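## Task

A red foam block sits on one shelf of the recessed shelving unit at the far end of the aisle, and a yellow sponge is on the desk. Exchange them: put the yellow sponge on that shelf and the red foam block on the desk. The robot must not tip over or finish leaning, and both objects must stay in place on their own without the robot holding them.

## Robot and tools

Robot: a simulated Hello Robot Stretch 3 with a single arm. It has a two-wheeled base (0.33 m long, 0.34 m wide), a lift that slides up a mast, and a telescoping arm pointing out of the robot's right side. The gripper cannot move forward by itself; the base must drive. Turning in place pivots about the point between the wheels, 0.05 m behind the front edge. Folded and retracted, the wrist sweeps a 0.28 m radius circle when turning; unfolded and level it reaches past that.

Frames: the base frame has its origin on the floor between the drive wheels, x forward, y left, z up. hand_pose is reported in it, at the point where closed fingertips meet; with all wrist joints at zero its x axis is up, y points back along the arm to the mast, z points rearward. The odometry frame is the base frame at scene start. Heading in base_odometry runs -3.142 to 3.142, left positive; wheel slip is counted as travel.

Tools:
- execute_actions(actions, cameras): actions is a list holding zero or one action. An action may contain base, joints, contact_limits. base takes exactly one key: translate_m (metres, relative to the current base position, forward positive, -1 to 1) or rotate_rad (radians, relative, counter-clockwise/left positive, -3.2 to 3.2). No sideways motion. joints is a single dictionary of absolute targets by name: lift_m 0 to 1.1 (arm height), arm_m 0 to 0.52 (extension), wrist_yaw_rad -1.345 to 4.42 (0 along the arm, positive toward the front, 3.0 folded over the base), wrist_pitch_rad -1.57 to 0.451 (0 level, negative tips fingers down), wrist_roll_rad -2.911 to 2.911, gripper_m -0.089 to 0.179 (larger is wider; actual fingertip gap is 0.007 less near closed, 0.025 less fully open, zero under 0.007), head_pan_rad -3.953 to 1.73 (0 forward, -1.57 looks along the arm), head_tilt_rad -1.53 to 0.419 (negative looks down). contact_limits accepts only arm_m: a motor_effort percentage (1 to 100) at which arm motion halts with contact_stop; it also caps holding force until the next action. Base and joint motions begin together. Any action lasts at most 15 s. Unknown keys or out-of-range numbers cause refusal with no motion. cameras: list from head_camera, nav_camera, wrist_camera, all; omitted/null/all gives every camera, [] gives none. Empty actions just reports state.
- wait(seconds): 0 to 10, commands nothing new, returns state and images.
- zoom_image(camera, region): region [x0, y0, x1, y1] in pixels of that camera's most recent full image, origin top-left, at most 504x504.
- finished_scene(scene): 1 or 2; irreversible, reports success and gives the next task.

Results: base_status and joint_status tell how each motion ended: done, off_target (stopped short, may still push), contact_stop, time_out, torque_fault. After the last three the target is dropped. on_its_own covers uncommanded joints; its 'held at' is a target, not a position. Omitted joints may keep pushing toward earlier targets unreported. motor_effort is percent of max, positive toward larger values, peak in brackets; readings carry biases and noise. lidar_m: 12 ranges in metres, 30-degree sectors, 1st straight ahead, counting counter-clockwise (4th left, 7th behind, 10th right), plane 0.17 m above floor, '-' means nothing seen; misses tabletops, glass, thin legs. wrist_depth_mm (45 to 1000) and head_depth_mm (280 to 4000, sideways image) are 7x7 grids of median depths from top-left. base_tilt in degrees, forward/right positive, with a fixed offset up to about 4 degrees. turned_by_wheels and turned_by_imu give turn since last result. Joint tolerances: lift and arm ±0.004, wrist yaw/roll ±0.02, pitch ±0.05, gripper ±0.004, head ±0.02.

Cameras: head_camera and nav_camera turn with the head; wrist_camera rides on the gripper. Calibration lines give K, distortion and T_world_to_cam from base frame, with small per-scene errors.

Gripping: close to a gripper_m below the object's width; open at least 0.02 above where contact happened. Neither reading nor status confirms a grasp, so check images. If squeezed too hard the stall guard relaxes; send a different value to re-squeeze.

Speed: base is fast (0.30 m/s, 1.9 rad/s) only with lift_m under 0.30, arm_m under 0.03 and wrist_yaw_rad over 2.54; else 0.10 m/s and 0.63 rad/s.

Safety: fold or unfold the wrist only with lift_m within 0.32 to 0.95, wrist_pitch_rad -0.4 and roll near 0; once folded, lift can go down to 0.25. With yaw below -0.4 keep pitch at -0.5 or lower. Arm and lift halt and go slack when pushing hard; a slack lift may sink or keep pressing. Base, wrist and head never auto-stop. Wrist servos strained for several seconds shut off for 10 s. Pushing on something rigid with the gripper above about 0.45 m, repeated pushes, driving while holding something fixed, or snagging furniture (especially reversing) can tip the robot; undo in small steps, withdraw the gripper, and drop lift to about 0.2 if still leaning. A loose object may get nudged occasionally. Avoid drops, slams, hard hits and heavy pushes, and release objects so they rest stably before finishing. If a stop is reported, later motion calls in that same reply are skipped. The robot holds its last command while you think.

Each tool is called by a JSON object that holds its "method" and its "body".

## Session

{"method": "execute_actions", "body": {"actions": []}}

Scene clock: 0.00 s.
base_odometry: x=+0.000 y=+0.000 heading=+0.000 (m, m, rad; odometry frame)
turned_by_wheels: +0.000 (rad since the last result)
turned_by_imu: +0.000 (rad since the last result)
base_tilt: forward=+0.7 right=+1.7 (deg)
lidar_m: 2.21 1.49 1.33 1.34 1.68 1.53 1.53 1.71 1.11 1.57 1.68 2.20
head_depth_mm: 1694 2115 2088 2066 2069 2021 2032 / 1683 2181 2203 2151 2163 2131 2088 / 1709 2262 2291 2266 2243 2224 2166 / 1739 2380 2413 2366 2333 2351 2207 / 1756 2505 2485 2479 2437 2445 2193 / 1768 2569 2608 2601 2582 2562 2168 / 1781 2663 2791 2723 2748 2644 2142
base_status: not commanded
joint_positions: lift_m=+0.563 arm_m=+0.001 wrist_yaw_rad=+3.104 wrist_pitch_rad=-0.403 wrist_roll_rad=-0.003 gripper_m=+0.037 head_pan_rad=+0.005 head_tilt_rad=-0.022
joint_status: not commanded
motor_effort: left_wheel=-1 right_wheel=+0 lift_m=+27 arm_m=+0 wrist_yaw_rad=+1 wrist_pitch_rad=+6 wrist_roll_rad=+0 gripper_m=+0 head_pan_rad=+0 head_tilt_rad=+1 (%)
hand_pose: x=-0.0128 y=+0.0806 z=+0.5785 quat_wxyz=(+0.155, +0.694, +0.129, +0.691) (m; base frame)
wrist_depth_mm: - - - - - - - / - - - - - - - / - - - - - - - / - - - - - - - / - - - - - - - / 912 915 - 913 940 927 919 / 772 789 - 774 779 781 787
pictures: head_camera (sideways: a quarter turn clockwise sets it upright), nav_camera (sideways: a quarter turn counterclockwise sets it upright), wrist_camera
Images, in order (width x height): head_camera 896x504, nav_camera 672x504, wrist_camera 644x364.

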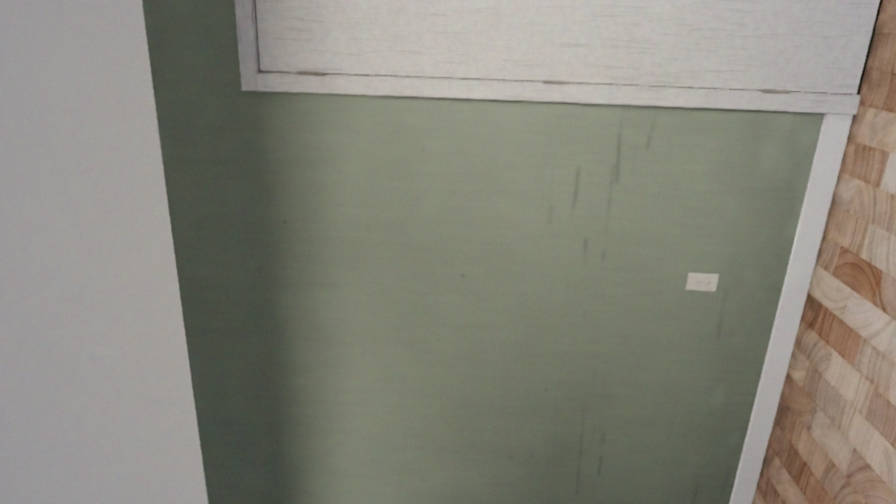

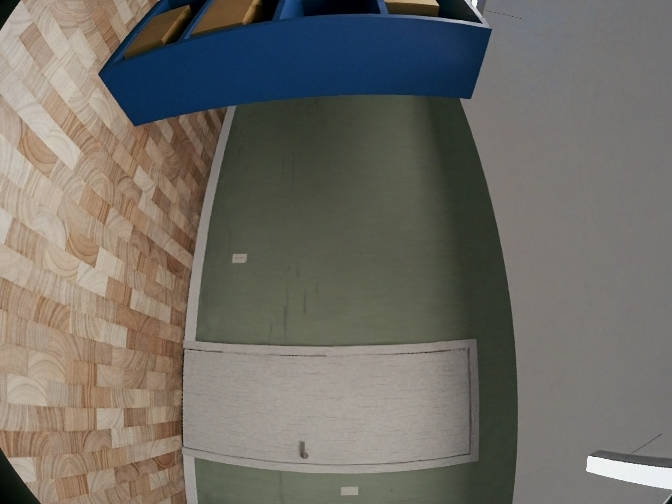

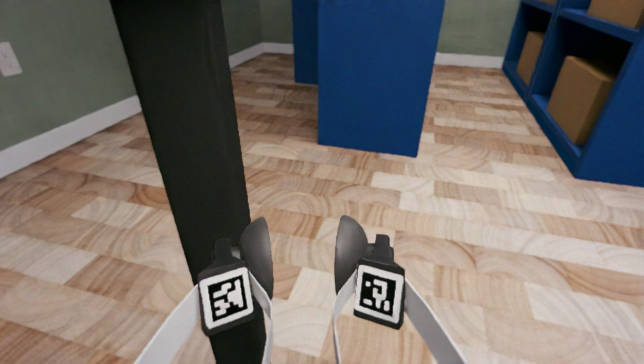

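{"method": "execute_actions", "body": {"actions": [{"joints":{"head_pan_rad":1.6,"head_tilt_rad":-0.4}}], "cameras": ["head_camera","nav_camera"]}}

{"method": "execute_actions", "body": {"actions": [{"joints":{"head_pan_rad":-2.2,"head_tilt_rad":-0.4}}], "cameras": ["head_camera","nav_camera"]}}

Scene clock: 4.17 s.
base_odometry: x=+0.000 y=+0.000 heading=+0.000 (m, m, rad; odometry frame)
turned_by_wheels: +0.000 (rad since the last result)
turned_by_imu: +0.000 (rad since the last result)
base_tilt: forward=+0.8 right=+1.6 (deg)
lidar_m: 2.20 1.48 1.33 1.34 1.68 1.52 1.53 1.71 1.11 1.57 1.67 2.20
head_depth_mm: 1083 1145 1213 1288 1388 1639 1426 / 1129 1190 1266 1349 1446 1555 1417 / 2007 1264 1329 1413 1531 1638 1406 / 2982 3220 3437 3308 2440 1792 1409 / 2782 2961 3159 3229 2441 1761 1398 / 2302 2434 2602 2764 2397 1748 1395 / 1977 2065 2187 2278 2259 1754 1389
base_status: not commanded
joint_positions: lift_m=+0.563 arm_m=+0.001 wrist_yaw_rad=+3.104 wrist_pitch_rad=-0.403 wrist_roll_rad=-0.003 gripper_m=+0.037 head_pan_rad=+1.593 head_tilt_rad=-0.395
joint_status: all done
motor_effort: left_wheel=-1(1) right_wheel=+0(0) lift_m=+25(26) arm_m=+0(1) wrist_yaw_rad=+0(0) wrist_pitch_rad=+6(6) wrist_roll_rad=+0(0) gripper_m=+0(0) head_pan_rad=+3(40) head_tilt_rad=-3(23) (%)
hand_pose: x=-0.0128 y=+0.0806 z=+0.5785 quat_wxyz=(+0.155, +0.694, +0.129, +0.691) (m; base frame)
wrist_depth_mm: - - - - - - - / - - - - - - - / - - - - - - - / - - - - - - - / - - - - - - - / 907 901 - 904 925 919 937 / 769 775 - 777 777 780 782
pictures: head_camera (sideways: a quarter turn clockwise sets it upright), nav_camera (sideways: a quarter turn counterclockwise sets it upright)
camera_calibration (this result's frames):
head_camera: T_world_to_cam=[[0.0492512, -0.36336, -0.930346, 1.22952], [-0.998753, -0.0255802, -0.0428819, 0.0621464], [-0.00821689, 0.931298, -0.364166, 0.427069], [0, 0, 0, 1]] pos_world=[0.00502249, 0.0506206, 1.30207]
nav_camera: T_world_to_cam=[[0.0208809, 0.425942, 0.90451, -1.13936], [0.998522, 0.0365228, -0.0402501, 0.0906278], [-0.0501794, 0.904013, -0.42455, 0.512188], [0, 0, 0, 1]] pos_world=[-0.0410017, 0.0189667, 1.25166]
Images, in order (width x height): head_camera 896x504, nav_camera 672x504.

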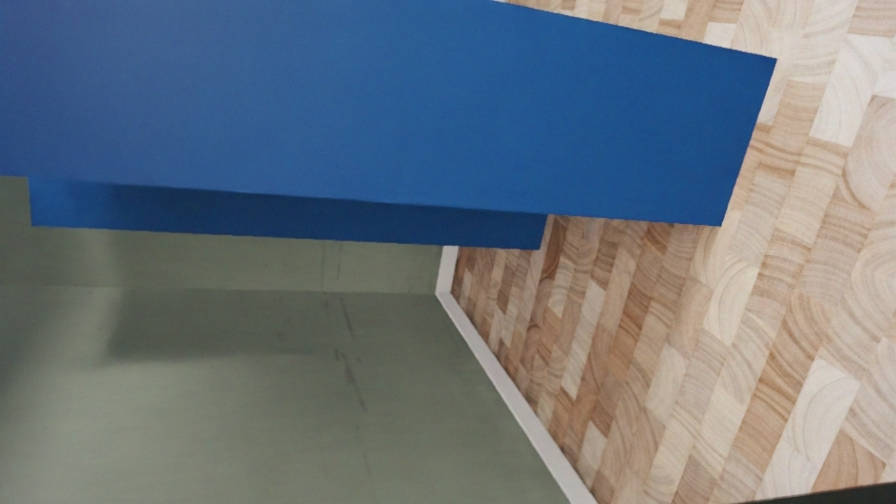

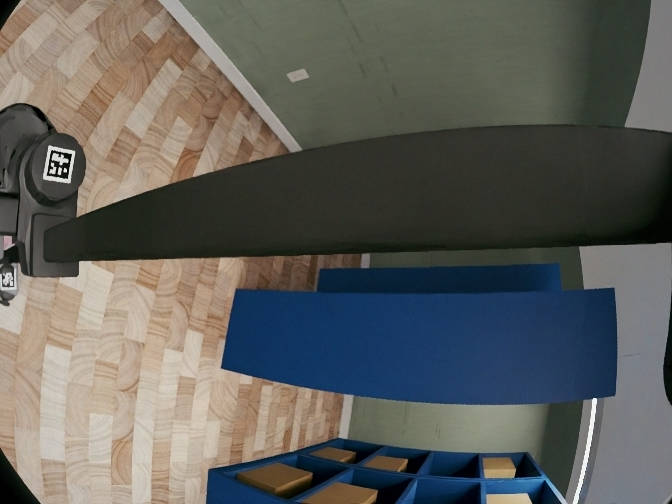

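Scene clock: 6.60 s.
base_odometry: x=+0.000 y=+0.000 heading=+0.000 (m, m, rad; odometry frame)
turned_by_wheels: +0.000 (rad since the last result)
turned_by_imu: +0.000 (rad since the last result)
base_tilt: forward=+0.7 right=+1.6 (deg)
lidar_m: 2.20 1.49 1.33 1.34 1.68 1.52 1.53 1.72 1.11 1.57 1.68 2.20
head_depth_mm: 1491 1594 1763 1882 2067 1822 1446 / 1448 1547 1677 1811 1991 1816 1418 / 1408 1514 1631 1756 1910 1829 1421 / 1369 1463 1587 1694 1826 1809 1417 / 1342 1442 1522 1641 1789 1778 1394 / 1306 1390 1472 1000 1705 1593 1358 / 1261 1339 1438 988 1657 1736 1381
base_status: not commanded
joint_positions: lift_m=+0.563 arm_m=+0.001 wrist_yaw_rad=+3.104 wrist_pitch_rad=-0.403 wrist_roll_rad=-0.003 gripper_m=+0.037 head_pan_rad=-2.193 head_tilt_rad=-0.395
joint_status: all done
motor_effort: left_wheel=+0(0) right_wheel=+0(0) lift_m=+26(26) arm_m=+0(1) wrist_yaw_rad=+0(1) wrist_pitch_rad=+6(6) wrist_roll_rad=+0(0) gripper_m=+0(1) head_pan_rad=-4(42) head_tilt_rad=-2(3) (%)
hand_pose: x=-0.0128 y=+0.0806 z=+0.5785 quat_wxyz=(+0.155, +0.694, +0.129, +0.691) (m; base frame)
wrist_depth_mm: - - - - - - - / - - - - - - - / - - - - - - - / - - - - - - - / - - - - - - - / 909 899 - 918 923 916 916 / 780 769 - 778 780 783 781
pictures: head_camera (sideways: a quarter turn clockwise sets it upright), nav_camera (sideways: a quarter turn counterclockwise sets it upright)
camera_calibration (this result's frames):
head_camera: T_world_to_cam=[[0.178866, 0.320314, -0.930272, 1.22864], [0.814101, -0.579138, -0.0428811, 0.051087], [-0.552491, -0.749665, -0.364356, 0.430637], [0, 0, 0, 1]] pos_world=[-0.0234284, -0.04113, 1.30206]
nav_camera: T_world_to_cam=[[-0.272522, -0.328255, 0.904423, -1.13746], [-0.820476, 0.570262, -0.040253, 0.101728], [-0.502545, -0.753027, -0.424734, 0.515188], [0, 0, 0, 1]] pos_world=[0.0323882, -0.0434376, 1.25166]
Images, in order (width x height): head_camera 896x504, nav_camera 672x504.

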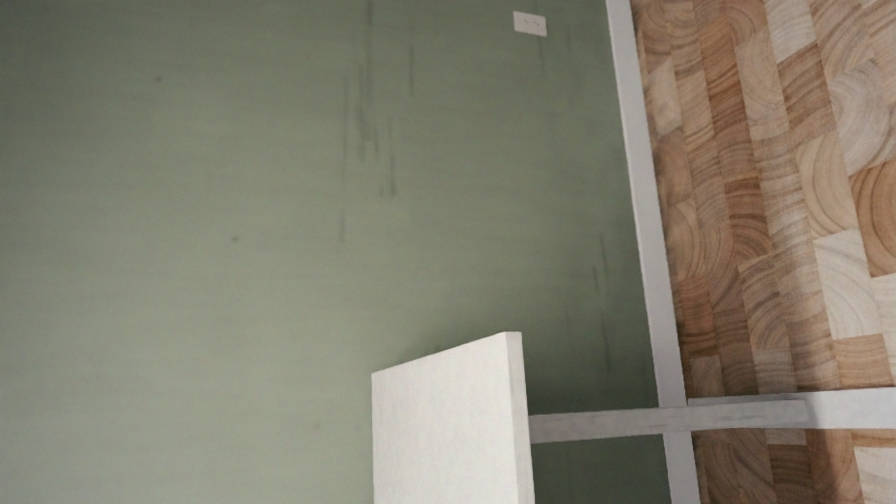

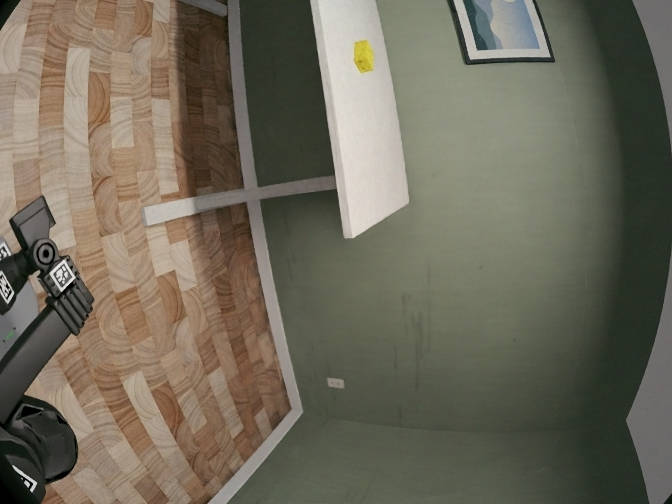

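{"method": "execute_actions", "body": {"actions": [{"base":{"rotate_rad":-0.52},"joints":{"head_pan_rad":-1.1,"head_tilt_rad":-0.5,"lift_m":0.9}}], "cameras": ["head_camera","nav_camera"]}}

Scene clock: 12.90 s.
base_odometry: x=+0.000 y=+0.000 heading=-0.520 (m, m, rad; odometry frame)
turned_by_wheels: -0.520 (rad since the last result)
turned_by_imu: -0.524 (rad since the last result)
base_tilt: forward=+0.7 right=+1.9 (deg)
lidar_m: 2.20 2.21 1.48 1.33 1.34 1.67 1.52 1.54 1.71 1.11 1.57 1.67
head_depth_mm: 1259 1343 1403 891 1729 1655 1323 / 1294 1389 1452 942 1765 1537 1352 / 1332 1435 1443 996 1887 1626 1313 / 1362 1491 1417 992 1948 1619 1311 / 1396 1544 1397 1857 2022 1617 1296 / 1456 1601 1371 1962 2089 1602 1292 / 1511 1655 1356 2065 2077 1588 1291
base_status: done
joint_positions: lift_m=+0.900 arm_m=+0.001 wrist_yaw_rad=+3.104 wrist_pitch_rad=-0.404 wrist_roll_rad=-0.003 gripper_m=+0.037 head_pan_rad=-1.107 head_tilt_rad=-0.494
joint_status: all done
motor_effort: left_wheel=+3(7) right_wheel=-3(5) lift_m=+30(30) arm_m=+1(0) wrist_yaw_rad=+1(0) wrist_pitch_rad=+7(7) wrist_roll_rad=+0(0) gripper_m=+0(0) head_pan_rad=+4(41) head_tilt_rad=-3(11) (%)
hand_pose: x=-0.0128 y=+0.0805 z=+0.9156 quat_wxyz=(+0.155, +0.694, +0.129, +0.691) (m; base frame)
wrist_depth_mm: - - - - - - - / - - - - - - - / - - - - - - - / - - - - - - - / - - - - - - - / - - - - - - - / - - - - - - -
pictures: head_camera (sideways: a quarter turn clockwise sets it upright), nav_camera (sideways: a quarter turn counterclockwise sets it upright)
camera_calibration (this result's frames):
head_camera: T_world_to_cam=[[-0.240188, 0.388079, -0.889778, 1.17836], [0.890067, 0.453861, -0.0423128, 0.0498783], [0.387415, -0.802125, -0.454428, 0.542114], [0, 0, 0, 1]] pos_world=[0.0286085, -0.04509, 1.29694]
nav_camera: T_world_to_cam=[[0.202265, -0.472084, 0.858036, -1.07985], [-0.88888, -0.456258, -0.0414939, 0.103755], [0.411074, -0.754298, -0.511911, 0.623049], [0, 0, 0, 1]] pos_world=[0.0545219, 0.00752321, 1.2498]
Images, in order (width x height): head_camera 896x504, nav_camera 672x504.

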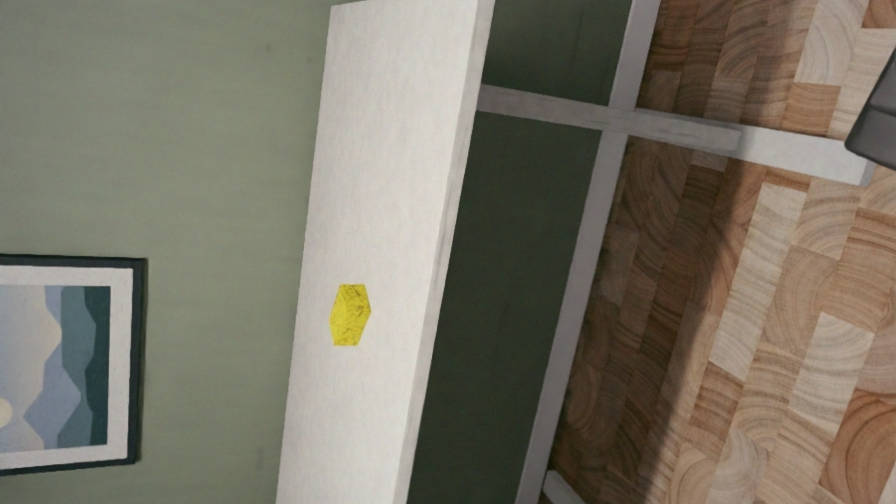

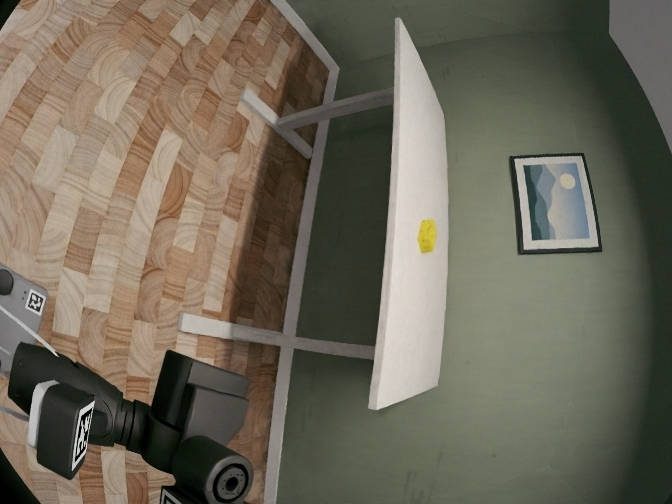

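{"method": "execute_actions", "body": {"actions": [{"base":{"rotate_rad":-0.55},"joints":{"wrist_yaw_rad":0,"gripper_m":0.17}}], "cameras": []}}

{"method": "execute_actions", "body": {"actions": [{"base":{"translate_m":0.66},"joints":{"lift_m":1.09,"wrist_pitch_rad":-0.2}}], "cameras": []}}

{"method": "execute_actions", "body": {"actions": [{"base":{"rotate_rad":0.74},"joints":{"head_pan_rad":-1.57,"head_tilt_rad":-0.6}}]}}

Scene clock: 23.37 s.
base_odometry: x=+0.000 y=+0.000 heading=-1.070 (m, m, rad; odometry frame)
turned_by_wheels: -0.550 (rad since the last result)
turned_by_imu: -0.554 (rad since the last result)
base_tilt: forward=+0.9 right=+1.8 (deg)
lidar_m: 1.68 2.21 2.21 1.49 1.33 1.33 1.71 1.53 1.53 1.74 1.11 1.56
head_depth_mm: 1451 1583 1755 1944 2080 1649 1361 / 1404 1546 1689 1873 2050 1702 1319 / 1371 1495 1651 1824 1946 1629 1321 / 1337 1463 1575 1768 1943 1610 1314 / 1315 1414 1541 1693 1880 1610 1299 / 1269 1385 1368 964 1775 1507 1262 / 1257 1354 1352 886 1790 1585 1289
base_status: done
joint_positions: lift_m=+0.900 arm_m=+0.001 wrist_yaw_rad=+0.002 wrist_pitch_rad=-0.404 wrist_roll_rad=-0.003 gripper_m=+0.170 head_pan_rad=-1.107 head_tilt_rad=-0.494
joint_status: all done
motor_effort: left_wheel=+2(8) right_wheel=-2(7) lift_m=+29(29) arm_m=+1(0) wrist_yaw_rad=-3(3) wrist_pitch_rad=+7(6) wrist_roll_rad=+0(0) gripper_m=+0(99) head_pan_rad=+4(4) head_tilt_rad=-1(3) (%)
hand_pose: x=-0.0210 y=-0.3716 z=+0.9156 quat_wxyz=(+0.694, +0.143, -0.691, -0.141) (m; base frame)
wrist_depth_mm: - - - - - - - / - - - - - - - / - - - - - - - / - - - - - - - / - - - - - - - / - - - - - - - / - - - - - - -
pictures: none
No camera images: the call's "cameras" was empty. Leave "cameras" out to get every camera's image.

Scene clock: 31.47 s.
base_odometry: x=+0.317 y=-0.579 heading=-1.070 (m, m, rad; odometry frame)
turned_by_wheels: +0.000 (rad since the last result)
turned_by_imu: +0.004 (rad since the last result)
base_tilt: forward=+0.6 right=+1.7 (deg)
lidar_m: 1.02 1.70 1.72 2.09 2.64 1.82 2.25 2.03 2.00 0.81 1.13 1.13
head_depth_mm: 1032 1129 1248 888 574 1488 1331 / 1000 1100 1189 822 571 486 1208 / 976 1058 1151 812 567 481 1311 / 955 1040 1123 804 562 463 1305 / 928 1014 1090 796 560 445 1301 / 908 985 1058 788 553 440 1289 / 874 960 1035 785 550 422 1302
base_status: done
joint_positions: lift_m=+1.090 arm_m=+0.001 wrist_yaw_rad=+0.002 wrist_pitch_rad=-0.222 wrist_roll_rad=-0.003 gripper_m=+0.170 head_pan_rad=-1.107 head_tilt_rad=-0.494
joint_status: all done
motor_effort: left_wheel=+1(8) right_wheel=-2(3) lift_m=+30(31) arm_m=+0(1) wrist_yaw_rad=-1(2) wrist_pitch_rad=+10(11) wrist_roll_rad=+0(0) gripper_m=+0(0) head_pan_rad=+3(3) head_tilt_rad=-3(3) (%)
hand_pose: x=-0.0211 y=-0.3901 z=+1.1486 quat_wxyz=(+0.704, +0.079, -0.701, -0.078) (m; base frame)
wrist_depth_mm: 732 841 - - - - - / 753 866 - - - - - / 777 915 - - - - - / 772 844 812 - - - - / 588 594 586 591 - - - / - 463 461 465 484 - - / - 381 377 378 - - -
pictures: none
No camera images: the call's "cameras" was empty. Leave "cameras" out to get every camera's image.

Scene clock: 33.63 s.
base_odometry: x=+0.317 y=-0.579 heading=-0.330 (m, m, rad; odometry frame)
turned_by_wheels: +0.740 (rad since the last result)
turned_by_imu: +0.746 (rad since the last result)
base_tilt: forward=+0.7 right=+1.6 (deg)
lidar_m: 1.70 1.79 1.81 1.77 1.85 2.09 2.03 1.55 0.81 1.13 1.03 1.02
head_depth_mm: 882 - - - - 1368 1175 / 887 - - - - - 1240 / 897 - - - - - 1237 / 929 1024 939 - 492 1440 1234 / 933 1028 1065 627 490 1434 1227 / 938 1033 1023 651 488 1422 1226 / 946 1044 968 648 483 1423 1211
base_status: done
joint_positions: lift_m=+1.090 arm_m=+0.001 wrist_yaw_rad=+0.001 wrist_pitch_rad=-0.222 wrist_roll_rad=-0.003 gripper_m=+0.170 head_pan_rad=-1.563 head_tilt_rad=-0.593
joint_status: all done
motor_effort: left_wheel=-2(8) right_wheel=+3(7) lift_m=+30(29) arm_m=+0(0) wrist_yaw_rad=-1(2) wrist_pitch_rad=+10(10) wrist_roll_rad=+0(0) gripper_m=+1(1) head_pan_rad=-4(35) head_tilt_rad=-4(12) (%)
hand_pose: x=-0.0212 y=-0.3901 z=+1.1486 quat_wxyz=(+0.704, +0.079, -0.701, -0.078) (m; base frame)
wrist_depth_mm: 812 825 816 825 826 825 834 / 869 881 883 870 877 868 871 / 917 927 917 935 931 933 918 / 848 844 821 820 835 824 978 / 597 594 595 592 589 623 586 / - 460 459 426 440 - 462 / - 375 378 376 375 364 377
pictures: head_camera (sideways: a quarter turn clockwise sets it upright), nav_camera (sideways: a quarter turn counterclockwise sets it upright), wrist_camera
camera_calibration (this result's frames):
head_camera: T_world_to_cam=[[-0.0454772, 0.539641, -0.840666, 1.11312], [0.998949, 0.0197947, -0.0413332, 0.0479333], [-0.00566432, -0.841662, -0.539974, 0.65582], [0, 0, 0, 1]] pos_world=[0.00645345, -0.0496553, 1.29187]
nav_camera: T_world_to_cam=[[-0.0255825, -0.594962, 0.803347, -1.00715], [-0.999003, -0.0141995, -0.0423293, 0.105509], [0.0365914, -0.803628, -0.594005, 0.73214], [0, 0, 0, 1]] pos_world=[0.0528482, -0.00935167, 1.24846]
wrist_camera: T_world_to_cam=[[-0.999061, 0.0429209, -0.00594617, -0.00859708], [0.0218903, 0.381513, -0.924104, 1.24547], [-0.0373948, -0.923367, -0.382094, 0.243753], [0, 0, 0, 1]] pos_world=[-0.0267377, -0.249721, 1.24403]
Images, in order (width x height): head_camera 896x504, nav_camera 672x504, wrist_camera 644x364.

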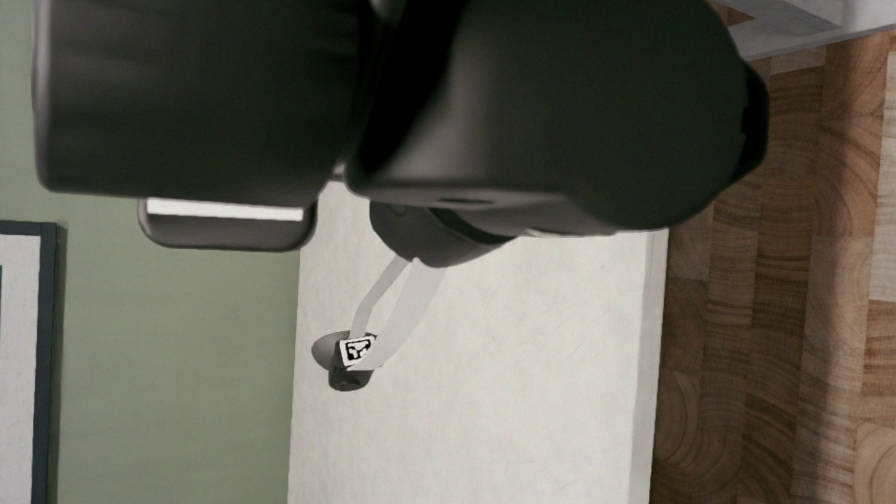

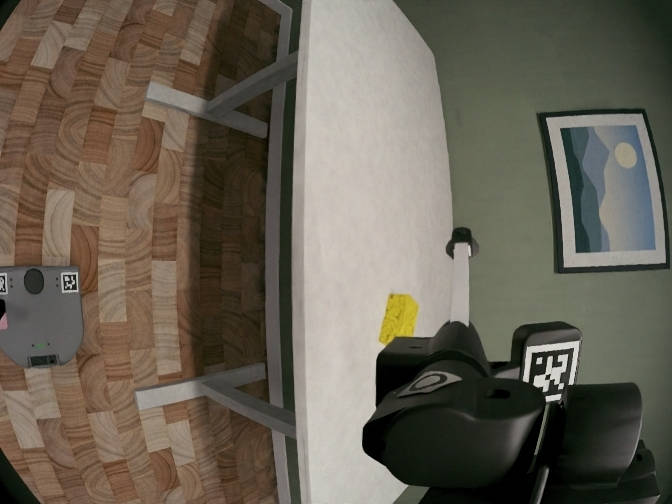

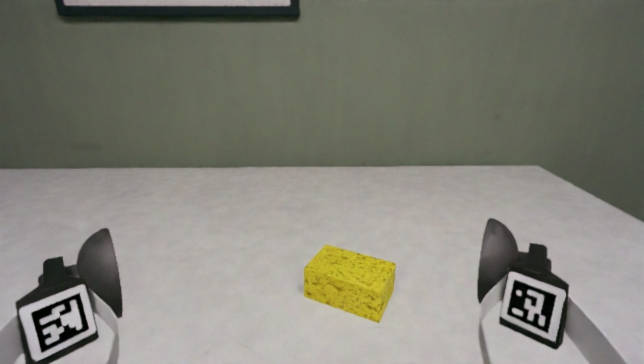

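{"method": "execute_actions", "body": {"actions": [{"base":{"translate_m":0.03},"joints":{"lift_m":0.93,"wrist_pitch_rad":-0.3,"wrist_yaw_rad":-0.38,"gripper_m":0.179,"arm_m":0.08}}]}}

Scene clock: 41.43 s.
base_odometry: x=+0.345 y=-0.589 heading=-0.330 (m, m, rad; odometry frame)
turned_by_wheels: +0.000 (rad since the last result)
turned_by_imu: +0.000 (rad since the last result)
base_tilt: forward=+0.8 right=+1.8 (deg)
lidar_m: 1.67 1.75 1.81 1.76 1.84 2.11 2.05 1.55 0.83 1.13 0.99 1.00
head_depth_mm: 912 1004 1038 709 - - 1184 / 916 1013 1030 643 - - - / 928 1014 1018 633 - - 1189 / 931 1023 1004 663 493 1492 1224 / 934 1027 994 657 490 1440 1217 / 938 1044 984 651 487 1422 1216 / 948 1055 968 645 484 1422 1220
base_status: done
joint_positions: lift_m=+0.930 arm_m=+0.080 wrist_yaw_rad=-0.378 wrist_pitch_rad=-0.315 wrist_roll_rad=-0.003 gripper_m=+0.179 head_pan_rad=-1.563 head_tilt_rad=-0.593
joint_status: all done
motor_effort: left_wheel=-3(7) right_wheel=+2(5) lift_m=+23(27) arm_m=+5(5) wrist_yaw_rad=-2(4) wrist_pitch_rad=+7(10) wrist_roll_rad=+0(0) gripper_m=+1(52) head_pan_rad=-4(4) head_tilt_rad=-3(3) (%)
hand_pose: x=-0.1087 y=-0.4441 z=+0.9665 quat_wxyz=(+0.666, -0.022, -0.705, -0.241) (m; base frame)
wrist_depth_mm: 627 674 740 811 907 - - / 637 691 719 726 723 - - / 406 407 263 405 409 409 408 / 283 271 265 284 284 284 285 / 223 218 218 218 218 229 219 / - 177 176 177 177 177 177 / - 149 149 149 149 145 149
pictures: head_camera (sideways: a quarter turn clockwise sets it upright), nav_camera (sideways: a quarter turn counterclockwise sets it upright), wrist_camera
camera_calibration (this result's frames):
head_camera: T_world_to_cam=[[-0.0454637, 0.539669, -0.840649, 1.1131], [0.99895, 0.0197706, -0.0413328, 0.0479328], [-0.00568593, -0.841645, -0.540001, 0.655855], [0, 0, 0, 1]] pos_world=[0.00645218, -0.049655, 1.29187]
nav_camera: T_world_to_cam=[[-0.0255974, -0.594987, 0.803328, -1.00713], [-0.999003, -0.0141726, -0.0423295, 0.105509], [0.0365707, -0.80361, -0.594031, 0.732173], [0, 0, 0, 1]] pos_world=[0.052848, -0.00935116, 1.24845]
wrist_camera: T_world_to_cam=[[-0.911946, 0.410305, -0.00181677, 0.0738343], [0.192782, 0.424561, -0.884637, 1.09923], [-0.3622, -0.807092, -0.466277, 0.218772], [0, 0, 0, 1]] pos_world=[-0.0653403, -0.320417, 1.07456]
Images, in order (width x height): head_camera 896x504, nav_camera 672x504, wrist_camera 644x364.

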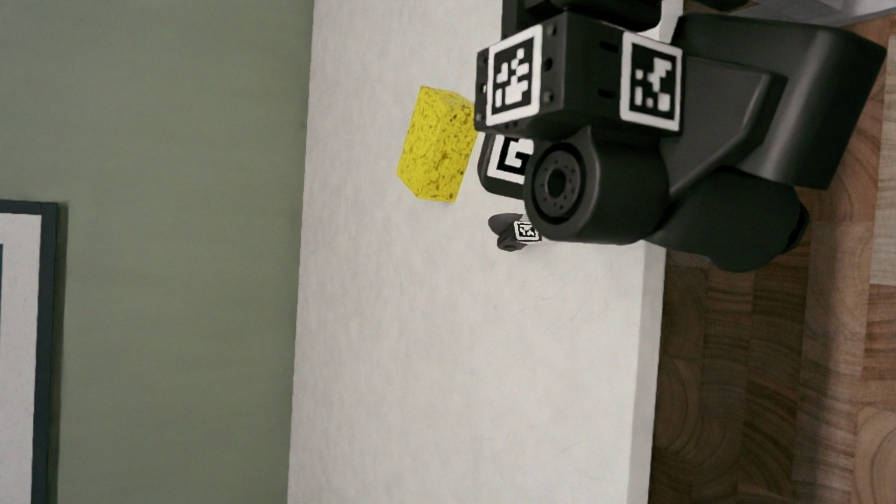

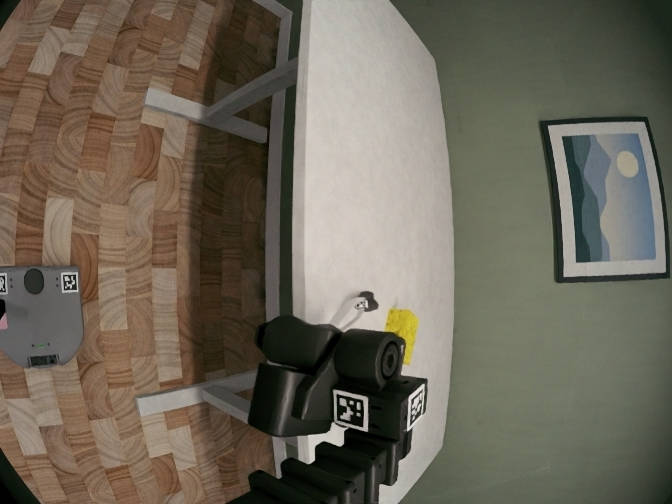

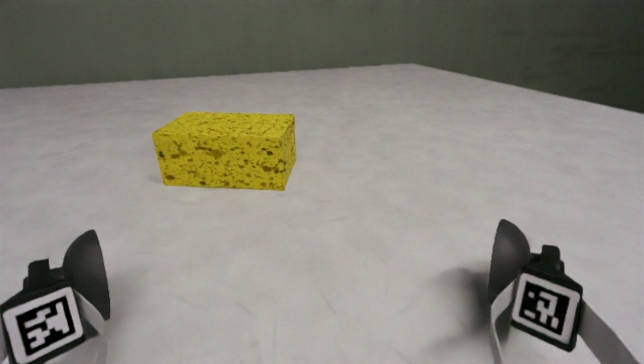

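{"method": "execute_actions", "body": {"actions": [{"base":{"translate_m":0.02},"joints":{"arm_m":0.245}}], "cameras": ["wrist_camera","head_camera"]}}

Scene clock: 46.33 s.
base_odometry: x=+0.364 y=-0.595 heading=-0.330 (m, m, rad; odometry frame)
turned_by_wheels: +0.000 (rad since the last result)
turned_by_imu: +0.000 (rad since the last result)
base_tilt: forward=+0.8 right=+1.8 (deg)
lidar_m: 1.65 1.73 1.80 1.76 1.84 2.14 2.07 1.55 0.84 1.13 0.98 1.00
head_depth_mm: 910 1003 1051 - 467 1418 1240 / 916 1008 1077 - 483 1420 1239 / 920 1017 1080 - 478 1415 1240 / 931 1028 1005 660 485 1442 1231 / 935 1038 992 656 489 1434 1232 / 941 1040 979 649 487 1440 1221 / 947 1042 966 646 483 1426 1215
base_status: done
joint_positions: lift_m=+0.930 arm_m=+0.245 wrist_yaw_rad=-0.379 wrist_pitch_rad=-0.315 wrist_roll_rad=-0.003 gripper_m=+0.179 head_pan_rad=-1.563 head_tilt_rad=-0.593
joint_status: all done
motor_effort: left_wheel=-3(4) right_wheel=+2(5) lift_m=+23(23) arm_m=+5(7) wrist_yaw_rad=-2(2) wrist_pitch_rad=+7(7) wrist_roll_rad=+0(0) gripper_m=+0(1) head_pan_rad=-4(4) head_tilt_rad=-4(4) (%)
hand_pose: x=-0.1089 y=-0.6090 z=+0.9665 quat_wxyz=(+0.666, -0.022, -0.705, -0.241) (m; base frame)
wrist_depth_mm: 498 537 595 654 722 821 937 / 523 561 612 659 716 831 - / 402 401 405 405 403 408 407 / 281 284 283 281 284 284 283 / 222 217 147 141 140 228 218 / - 176 137 131 126 146 177 / - 148 143 142 139 144 148
pictures: head_camera (sideways: a quarter turn clockwise sets it upright), wrist_camera
camera_calibration (this result's frames):
head_camera: T_world_to_cam=[[-0.0454276, 0.539744, -0.840602, 1.11304], [0.998951, 0.0197064, -0.0413318, 0.0479315], [-0.00574338, -0.841598, -0.540074, 0.655949], [0, 0, 0, 1]] pos_world=[0.00644881, -0.0496542, 1.29186]
wrist_camera: T_world_to_cam=[[-0.911641, 0.410983, -0.00181688, 0.141804], [0.193098, 0.424418, -0.884637, 1.16923], [-0.3628, -0.806822, -0.466277, 0.0856967], [0, 0, 0, 1]] pos_world=[-0.0654115, -0.485381, 1.07456]
Images, in order (width x height): head_camera 896x504, wrist_camera 644x364.

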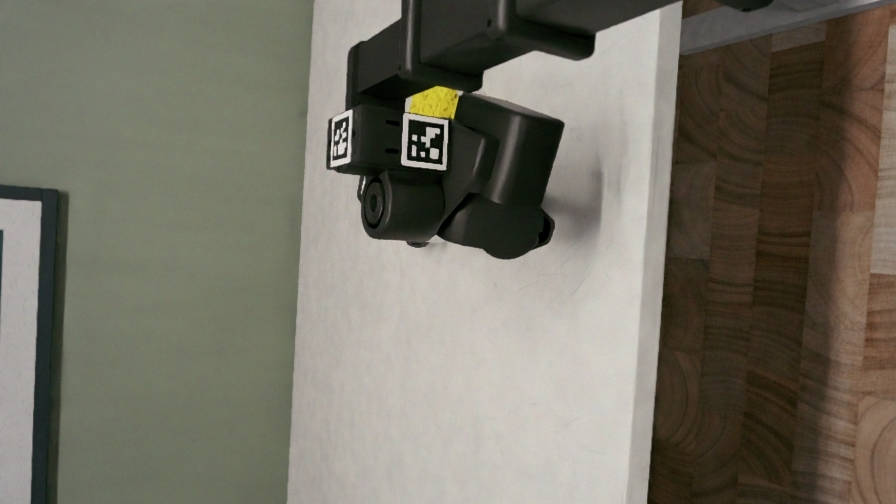

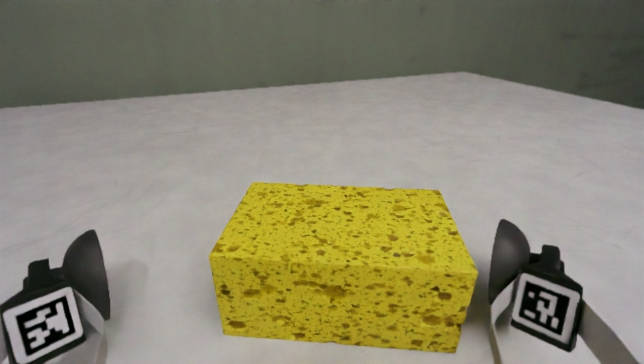

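{"method": "execute_actions", "body": {"actions": [{"base":{"translate_m":-0.02},"joints":{"gripper_m":0.07}}], "cameras": []}}

{"method": "execute_actions", "body": {"actions": [{"joints":{"lift_m":0.98}}], "cameras": ["wrist_camera"]}}

{"method": "execute_actions", "body": {"actions": [{"joints":{"arm_m":0.0,"head_pan_rad":1.5,"head_tilt_rad":-0.3,"wrist_yaw_rad":0}}]}}

Scene clock: 50.30 s.
base_odometry: x=+0.345 y=-0.589 heading=-0.330 (m, m, rad; odometry frame)
turned_by_wheels: +0.000 (rad since the last result)
turned_by_imu: +0.000 (rad since the last result)
base_tilt: forward=+0.8 right=+1.6 (deg)
lidar_m: 1.67 1.75 1.81 1.77 1.84 2.11 2.05 1.55 0.83 1.13 0.99 1.00
head_depth_mm: 914 1010 1061 - 467 1420 1218 / 917 1006 1078 - 481 1415 1245 / 923 1020 1078 - 478 1412 1248 / 925 1026 998 661 484 1440 1229 / 937 1036 991 655 489 1437 1233 / 938 1039 975 650 486 1432 1221 / 942 1049 970 644 483 1424 1216
base_status: done
joint_positions: lift_m=+0.930 arm_m=+0.245 wrist_yaw_rad=-0.379 wrist_pitch_rad=-0.315 wrist_roll_rad=-0.003 gripper_m=+0.071 head_pan_rad=-1.563 head_tilt_rad=-0.593
joint_status: all done
motor_effort: left_wheel=-2(8) right_wheel=+2(4) lift_m=+23(22) arm_m=+5(5) wrist_yaw_rad=-1(0) wrist_pitch_rad=+7(7) wrist_roll_rad=+1(0) gripper_m=-23(99) head_pan_rad=-3(4) head_tilt_rad=-3(3) (%)
hand_pose: x=-0.1089 y=-0.6090 z=+0.9665 quat_wxyz=(+0.666, -0.022, -0.705, -0.241) (m; base frame)
wrist_depth_mm: 498 532 585 651 728 827 948 / 523 559 613 663 723 842 - / 403 406 408 406 407 406 410 / 283 281 284 283 283 284 284 / 217 218 141 141 148 218 218 / 176 127 124 120 117 177 178 / - 144 137 130 129 148 149
pictures: none
No camera images: the call's "cameras" was empty. Leave "cameras" out to get every camera's image.

Scene clock: 51.60 s.
base_odometry: x=+0.345 y=-0.589 heading=-0.330 (m, m, rad; odometry frame)
turned_by_wheels: +0.000 (rad since the last result)
turned_by_imu: +0.000 (rad since the last result)
base_tilt: forward=+0.8 right=+1.7 (deg)
lidar_m: 1.67 1.76 1.81 1.76 1.85 2.11 2.05 1.55 0.83 1.13 0.99 1.00
head_depth_mm: 916 1008 - 643 503 1424 1215 / 918 1010 - 611 498 1427 1242 / 925 1013 - - 497 1404 1235 / 928 1032 1001 631 493 1444 1232 / 934 1033 993 655 489 1450 1224 / 940 1041 984 651 488 1428 1227 / 945 1050 964 646 484 1425 1214
base_status: not commanded
joint_positions: lift_m=+0.980 arm_m=+0.245 wrist_yaw_rad=-0.379 wrist_pitch_rad=-0.316 wrist_roll_rad=-0.003 gripper_m=+0.071 head_pan_rad=-1.563 head_tilt_rad=-0.593
joint_status: all done
motor_effort: left_wheel=-2(2) right_wheel=+2(2) lift_m=+30(31) arm_m=+5(5) wrist_yaw_rad=-1(0) wrist_pitch_rad=+7(7) wrist_roll_rad=+0(0) gripper_m=-24(23) head_pan_rad=-4(4) head_tilt_rad=-4(3) (%)
hand_pose: x=-0.1088 y=-0.6089 z=+1.0159 quat_wxyz=(+0.666, -0.021, -0.705, -0.241) (m; base frame)
wrist_depth_mm: 497 532 586 649 720 816 946 / 522 567 621 690 763 900 - / 532 564 566 562 560 574 - / 391 392 393 393 393 395 394 / 299 301 142 142 149 303 303 / 244 129 124 120 117 246 245 / 212 199 136 130 128 206 207
pictures: wrist_camera
camera_calibration (this result's frames):
wrist_camera: T_world_to_cam=[[-0.91164, 0.410986, -0.00176065, 0.141834], [0.19351, 0.425452, -0.88405, 1.21297], [-0.362583, -0.806276, -0.467389, 0.110337], [0, 0, 0, 1]] pos_world=[-0.0654141, -0.485392, 1.12415]
Images, in order (width x height): wrist_camera 644x364.

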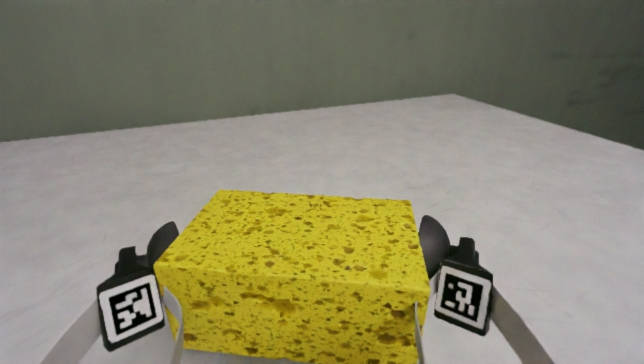

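Scene clock: 54.63 s.
base_odometry: x=+0.345 y=-0.589 heading=-0.330 (m, m, rad; odometry frame)
turned_by_wheels: +0.000 (rad since the last result)
turned_by_imu: +0.000 (rad since the last result)
base_tilt: forward=+0.7 right=+1.8 (deg)
lidar_m: 1.67 1.76 1.81 1.76 1.84 2.11 2.05 1.55 0.83 1.13 0.99 1.00
head_depth_mm: 2747 3362 3639 3909 2931 2039 1551 / 1570 1636 1725 1834 1955 2002 1545 / 1575 1633 1722 1808 1923 1995 1530 / 2675 3304 3519 2694 2421 2006 1517 / 3263 3387 3541 3722 2856 1963 1513 / 3136 3347 3445 2757 2550 1957 1499 / 1544 1607 1713 1797 1885 1942 1488
base_status: not commanded
joint_positions: lift_m=+0.980 arm_m=+0.001 wrist_yaw_rad=-0.001 wrist_pitch_rad=-0.317 wrist_roll_rad=-0.003 gripper_m=+0.071 head_pan_rad=+1.493 head_tilt_rad=-0.310
joint_status: all done
motor_effort: left_wheel=-2(3) right_wheel=+2(3) lift_m=+30(29) arm_m=-3(4) wrist_yaw_rad=+0(3) wrist_pitch_rad=+7(7) wrist_roll_rad=+1(0) gripper_m=-23(24) head_pan_rad=+4(41) head_tilt_rad=+4(18) (%)
hand_pose: x=-0.0217 y=-0.3817 z=+1.0159 quat_wxyz=(+0.700, +0.112, -0.697, -0.112) (m; base frame)
wrist_depth_mm: 813 812 816 830 830 838 839 / 872 855 873 871 883 871 892 / 570 564 564 569 576 567 566 / 395 394 394 394 396 396 397 / 302 302 142 142 149 304 303 / 245 129 124 120 117 246 246 / 213 200 136 130 129 207 207
pictures: head_camera (sideways: a quarter turn clockwise sets it upright), nav_camera (sideways: a quarter turn counterclockwise sets it upright), wrist_camera
camera_calibration (this result's frames):
head_camera: T_world_to_cam=[[0.0190136, -0.286426, -0.957914, 1.2657], [-0.996039, 0.0778073, -0.0430355, 0.0623346], [0.0868591, 0.954938, -0.283812, 0.321913], [0, 0, 0, 1]] pos_world=[0.0100611, 0.0502733, 1.30648]
nav_camera: T_world_to_cam=[[0.0571645, 0.343667, 0.93735, -1.18244], [0.997447, -0.0599012, -0.0388675, 0.0888388], [0.0427909, 0.937179, -0.346214, 0.40968], [0, 0, 0, 1]] pos_world=[-0.0385491, 0.0277439, 1.25365]
wrist_camera: T_world_to_cam=[[-0.998965, 0.0454531, -0.00175141, -0.0135612], [0.0227987, 0.467008, -0.883959, 1.1115], [-0.0393608, -0.883084, -0.467561, 0.30292], [0, 0, 0, 1]] pos_world=[-0.0269648, -0.250959, 1.12413]
Images, in order (width x height): head_camera 896x504, nav_camera 672x504, wrist_camera 644x364.

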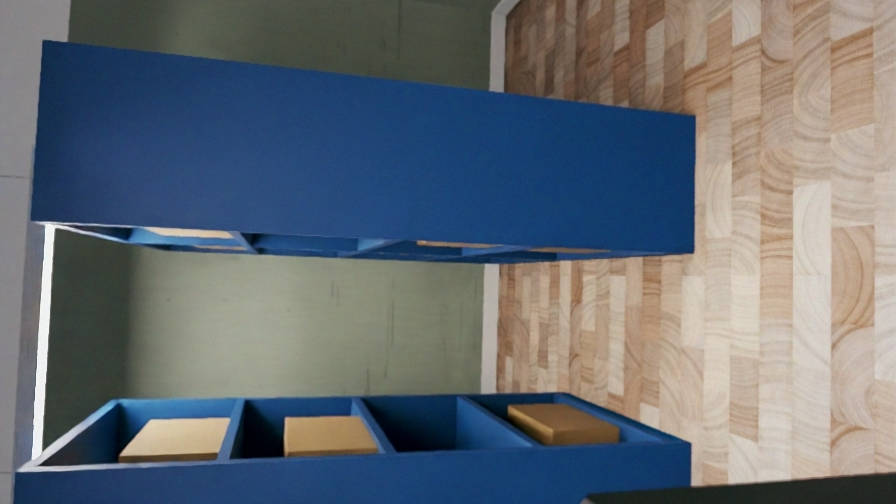

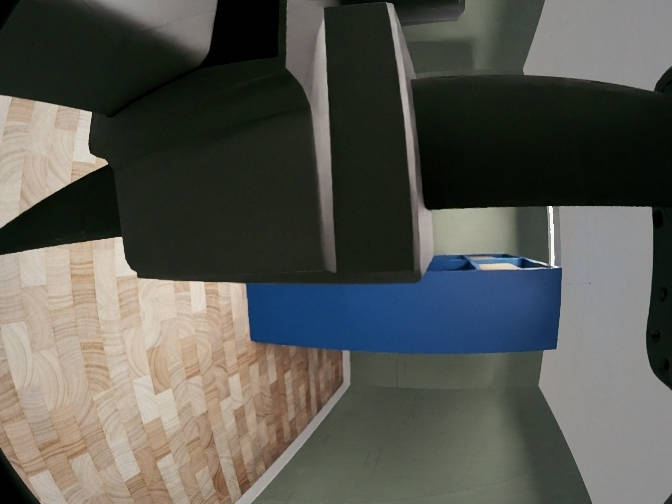

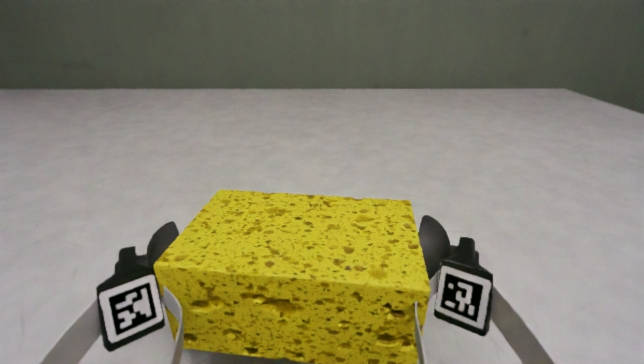

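{"method": "execute_actions", "body": {"actions": [{"base":{"translate_m":-0.1}}], "cameras": []}}

{"method": "execute_actions", "body": {"actions": [{"base":{"rotate_rad":-1.56},"joints":{"head_pan_rad":-3.14,"head_tilt_rad":-0.6}}], "cameras": []}}

{"method": "execute_actions", "body": {"actions": [{"base":{"translate_m":-0.3},"joints":{"lift_m":0.8,"wrist_pitch_rad":-0.4,"wrist_yaw_rad":2.7}}], "cameras": []}}

{"method": "execute_actions", "body": {"actions": [{"base":{"translate_m":-0.9},"joints":{"lift_m":0.28}}]}}

Scene clock: 66.93 s.
base_odometry: x=+0.251 y=-0.556 heading=-0.330 (m, m, rad; odometry frame)
turned_by_wheels: +0.000 (rad since the last result)
turned_by_imu: -0.001 (rad since the last result)
base_tilt: forward=+0.8 right=+1.8 (deg)
lidar_m: 1.77 1.85 1.81 1.78 1.85 2.01 1.95 1.54 0.77 1.13 1.18 1.07
head_depth_mm: 1580 1654 3587 3819 2919 2029 1543 / 1574 1643 1727 1828 1952 2008 1538 / 2124 1654 1746 1835 1931 1987 1530 / 3223 3346 3497 3735 2662 2000 1509 / 3267 3355 3585 3730 2791 1986 1511 / 2369 2131 2474 2686 2342 1977 1497 / 1530 1598 1690 1778 1888 1960 1496
base_status: done
joint_positions: lift_m=+0.980 arm_m=+0.001 wrist_yaw_rad=-0.001 wrist_pitch_rad=-0.317 wrist_roll_rad=-0.003 gripper_m=+0.071 head_pan_rad=+1.493 head_tilt_rad=-0.310
joint_status: not commanded
motor_effort: left_wheel=-3(9) right_wheel=+3(4) lift_m=+29(28) arm_m=-3(3) wrist_yaw_rad=+1(2) wrist_pitch_rad=+7(7) wrist_roll_rad=+0(0) gripper_m=-24(23) head_pan_rad=+4(4) head_tilt_rad=+4(4) (%)
hand_pose: x=-0.0217 y=-0.3817 z=+1.0159 quat_wxyz=(+0.700, +0.112, -0.697, -0.112) (m; base frame)
wrist_depth_mm: 810 818 823 830 834 827 838 / 858 865 876 865 867 869 895 / 558 569 571 565 560 568 571 / 393 393 392 393 399 395 394 / 303 303 142 142 149 304 302 / 246 129 124 120 117 247 246 / 213 200 137 130 129 206 208
pictures: none
No camera images: the call's "cameras" was empty. Leave "cameras" out to get every camera's image.

Scene clock: 70.40 s.
base_odometry: x=+0.251 y=-0.556 heading=-1.890 (m, m, rad; odometry frame)
turned_by_wheels: -1.560 (rad since the last result)
turned_by_imu: -1.572 (rad since the last result)
base_tilt: forward=+0.8 right=+1.8 (deg)
lidar_m: 1.13 1.18 1.07 1.77 1.86 1.81 1.78 1.85 2.01 1.95 1.54 0.78
head_depth_mm: 1446 1596 1777 - - - - / 1484 1638 1779 - - - - / 3059 3362 3320 - - - - / 3127 3442 3628 2605 1864 - - / 2266 2553 2625 2354 1953 - - / 1496 1666 1854 2103 1933 - - / 1490 1667 1870 2142 1896 - -
base_status: done
joint_positions: lift_m=+0.980 arm_m=+0.001 wrist_yaw_rad=-0.001 wrist_pitch_rad=-0.317 wrist_roll_rad=-0.003 gripper_m=+0.071 head_pan_rad=-3.133 head_tilt_rad=-0.593
joint_status: all done
motor_effort: left_wheel=+2(7) right_wheel=-3(5) lift_m=+28(28) arm_m=-3(3) wrist_yaw_rad=+1(2) wrist_pitch_rad=+7(7) wrist_roll_rad=+0(0) gripper_m=-23(24) head_pan_rad=-4(41) head_tilt_rad=-4(21) (%)
hand_pose: x=-0.0217 y=-0.3817 z=+1.0159 quat_wxyz=(+0.700, +0.112, -0.697, -0.112) (m; base frame)
wrist_depth_mm: - - - - - - - / - - - - - - - / - - - - - - - / - - - - - - - / - - 142 142 149 - - / - 129 124 120 117 - - / - - 136 130 128 - -
pictures: none
No camera images: the call's "cameras" was empty. Leave "cameras" out to get every camera's image.

Scene clock: 74.77 s.
base_odometry: x=+0.345 y=-0.271 heading=-1.890 (m, m, rad; odometry frame)
turned_by_wheels: +0.000 (rad since the last result)
turned_by_imu: -0.002 (rad since the last result)
base_tilt: forward=+0.7 right=+1.7 (deg)
lidar_m: 1.43 1.29 1.83 1.79 1.89 1.50 1.48 1.53 2.00 1.94 1.95 1.05
head_depth_mm: 1193 1313 1471 1660 1812 1586 - / 1927 1397 1494 1656 1823 1590 - / 2846 3101 3308 2401 1892 1594 - / 2820 3171 3418 2526 1869 1547 1218 / 2041 2255 2498 2283 1857 1482 1225 / 1273 1408 1554 1740 1830 1462 1219 / 1247 1369 1535 1741 1832 1460 1215
base_status: done
joint_positions: lift_m=+0.800 arm_m=+0.001 wrist_yaw_rad=+2.698 wrist_pitch_rad=-0.416 wrist_roll_rad=-0.003 gripper_m=+0.071 head_pan_rad=-3.133 head_tilt_rad=-0.593
joint_status: all done
motor_effort: left_wheel=+2(3) right_wheel=-2(6) lift_m=+23(25) arm_m=-3(3) wrist_yaw_rad=+3(4) wrist_pitch_rad=+7(6) wrist_roll_rad=+0(0) gripper_m=-24(24) head_pan_rad=-4(4) head_tilt_rad=-3(3) (%)
hand_pose: x=+0.0752 y=+0.0572 z=+0.8133 quat_wxyz=(+0.295, +0.706, -0.009, +0.644) (m; base frame)
wrist_depth_mm: - - - - - - - / - - - - - - - / - - - - - - - / - - - - - - - / - - 142 142 149 - - / - 129 124 121 118 - - / - - 136 130 129 - -
pictures: none
No camera images: the call's "cameras" was empty. Leave "cameras" out to get every camera's image.

Scene clock: 82.47 s.
base_odometry: x=+0.627 y=+0.583 heading=-1.890 (m, m, rad; odometry frame)
turned_by_wheels: +0.000 (rad since the last result)
turned_by_imu: -0.006 (rad since the last result)
base_tilt: forward=+0.8 right=+1.7 (deg)
lidar_m: 1.91 2.07 1.88 1.83 0.78 0.62 1.27 0.66 0.83 1.91 2.00 2.39
head_depth_mm: 1173 1295 1020 973 865 832 975 / 1986 1886 1498 1543 1336 1239 1166 / 2048 2261 2509 2420 1853 1486 1241 / 2042 2252 2533 2508 1870 1489 1234 / 2057 2278 2550 2463 1846 1471 1229 / 1242 1334 1535 1594 1482 1400 1214 / 1177 906 990 1425 1110 1276 1091
base_status: done
joint_positions: lift_m=+0.280 arm_m=+0.001 wrist_yaw_rad=+2.699 wrist_pitch_rad=-0.416 wrist_roll_rad=-0.003 gripper_m=+0.071 head_pan_rad=-3.133 head_tilt_rad=-0.594
joint_status: all done
motor_effort: left_wheel=+3(8) right_wheel=-2(8) lift_m=+23(23) arm_m=-3(2) wrist_yaw_rad=+2(3) wrist_pitch_rad=+7(7) wrist_roll_rad=+0(0) gripper_m=-23(23) head_pan_rad=-3(4) head_tilt_rad=-3(3) (%)
hand_pose: x=+0.0750 y=+0.0572 z=+0.2932 quat_wxyz=(+0.295, +0.706, -0.009, +0.644) (m; base frame)
wrist_depth_mm: - - - - - - - / - - - - - - - / - - - - - - - / 772 782 783 788 796 793 794 / 629 624 142 142 149 650 642 / 544 129 124 120 118 532 534 / - - 135 130 129 453 457
pictures: head_camera (sideways: a quarter turn clockwise sets it upright), nav_camera (sideways: a quarter turn counterclockwise sets it upright), wrist_camera
camera_calibration (this result's frames):
head_camera: T_world_to_cam=[[0.540471, 0.0458887, -0.84011, 1.10882], [0.0205852, -0.998934, -0.0413208, 0.0538852], [-0.841111, 0.00503892, -0.54084, 0.662042], [0, 0, 0, 1]] pos_world=[-0.0435447, -0.000390522, 1.29182]
nav_camera: T_world_to_cam=[[-0.595807, 0.0251299, 0.802735, -1.00288], [-0.0149039, 0.998992, -0.0423358, 0.0995144], [-0.80299, -0.0371878, -0.594832, 0.738337], [0, 0, 0, 1]] pos_world=[-0.00316169, -0.0467547, 1.24844]
wrist_camera: T_world_to_cam=[[0.883498, -0.468428, 0.00269707, -0.0512616], [-0.257098, -0.489707, -0.833119, 0.326281], [0.391577, 0.735365, -0.553087, 0.256614], [0, 0, 0, 1]] pos_world=[0.0286918, -0.0529349, 0.413899]
Images, in order (width x height): head_camera 896x504, nav_camera 672x504, wrist_camera 644x364.

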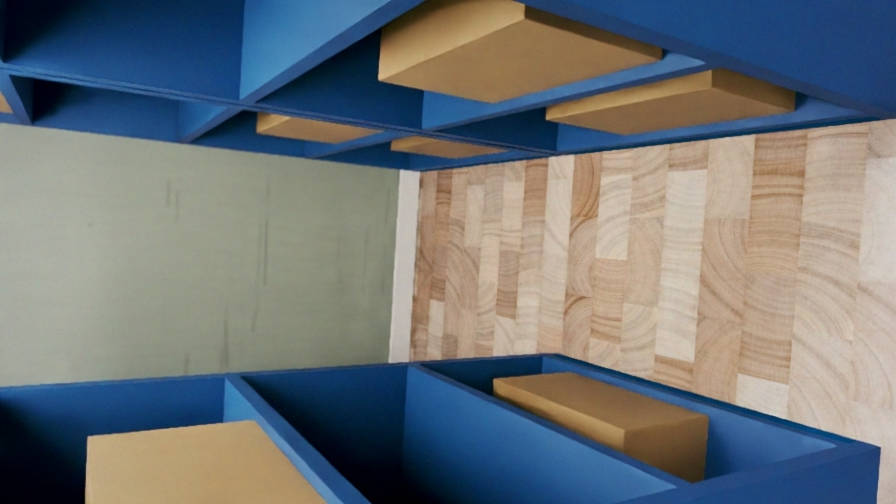

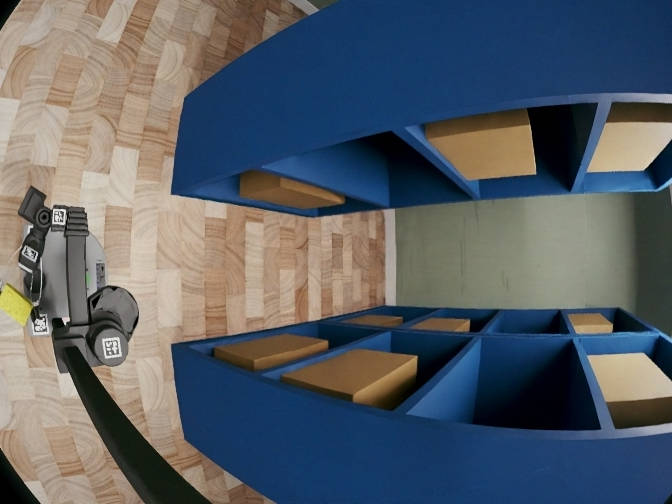

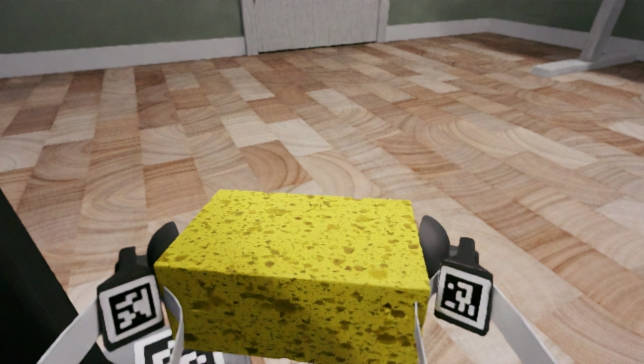

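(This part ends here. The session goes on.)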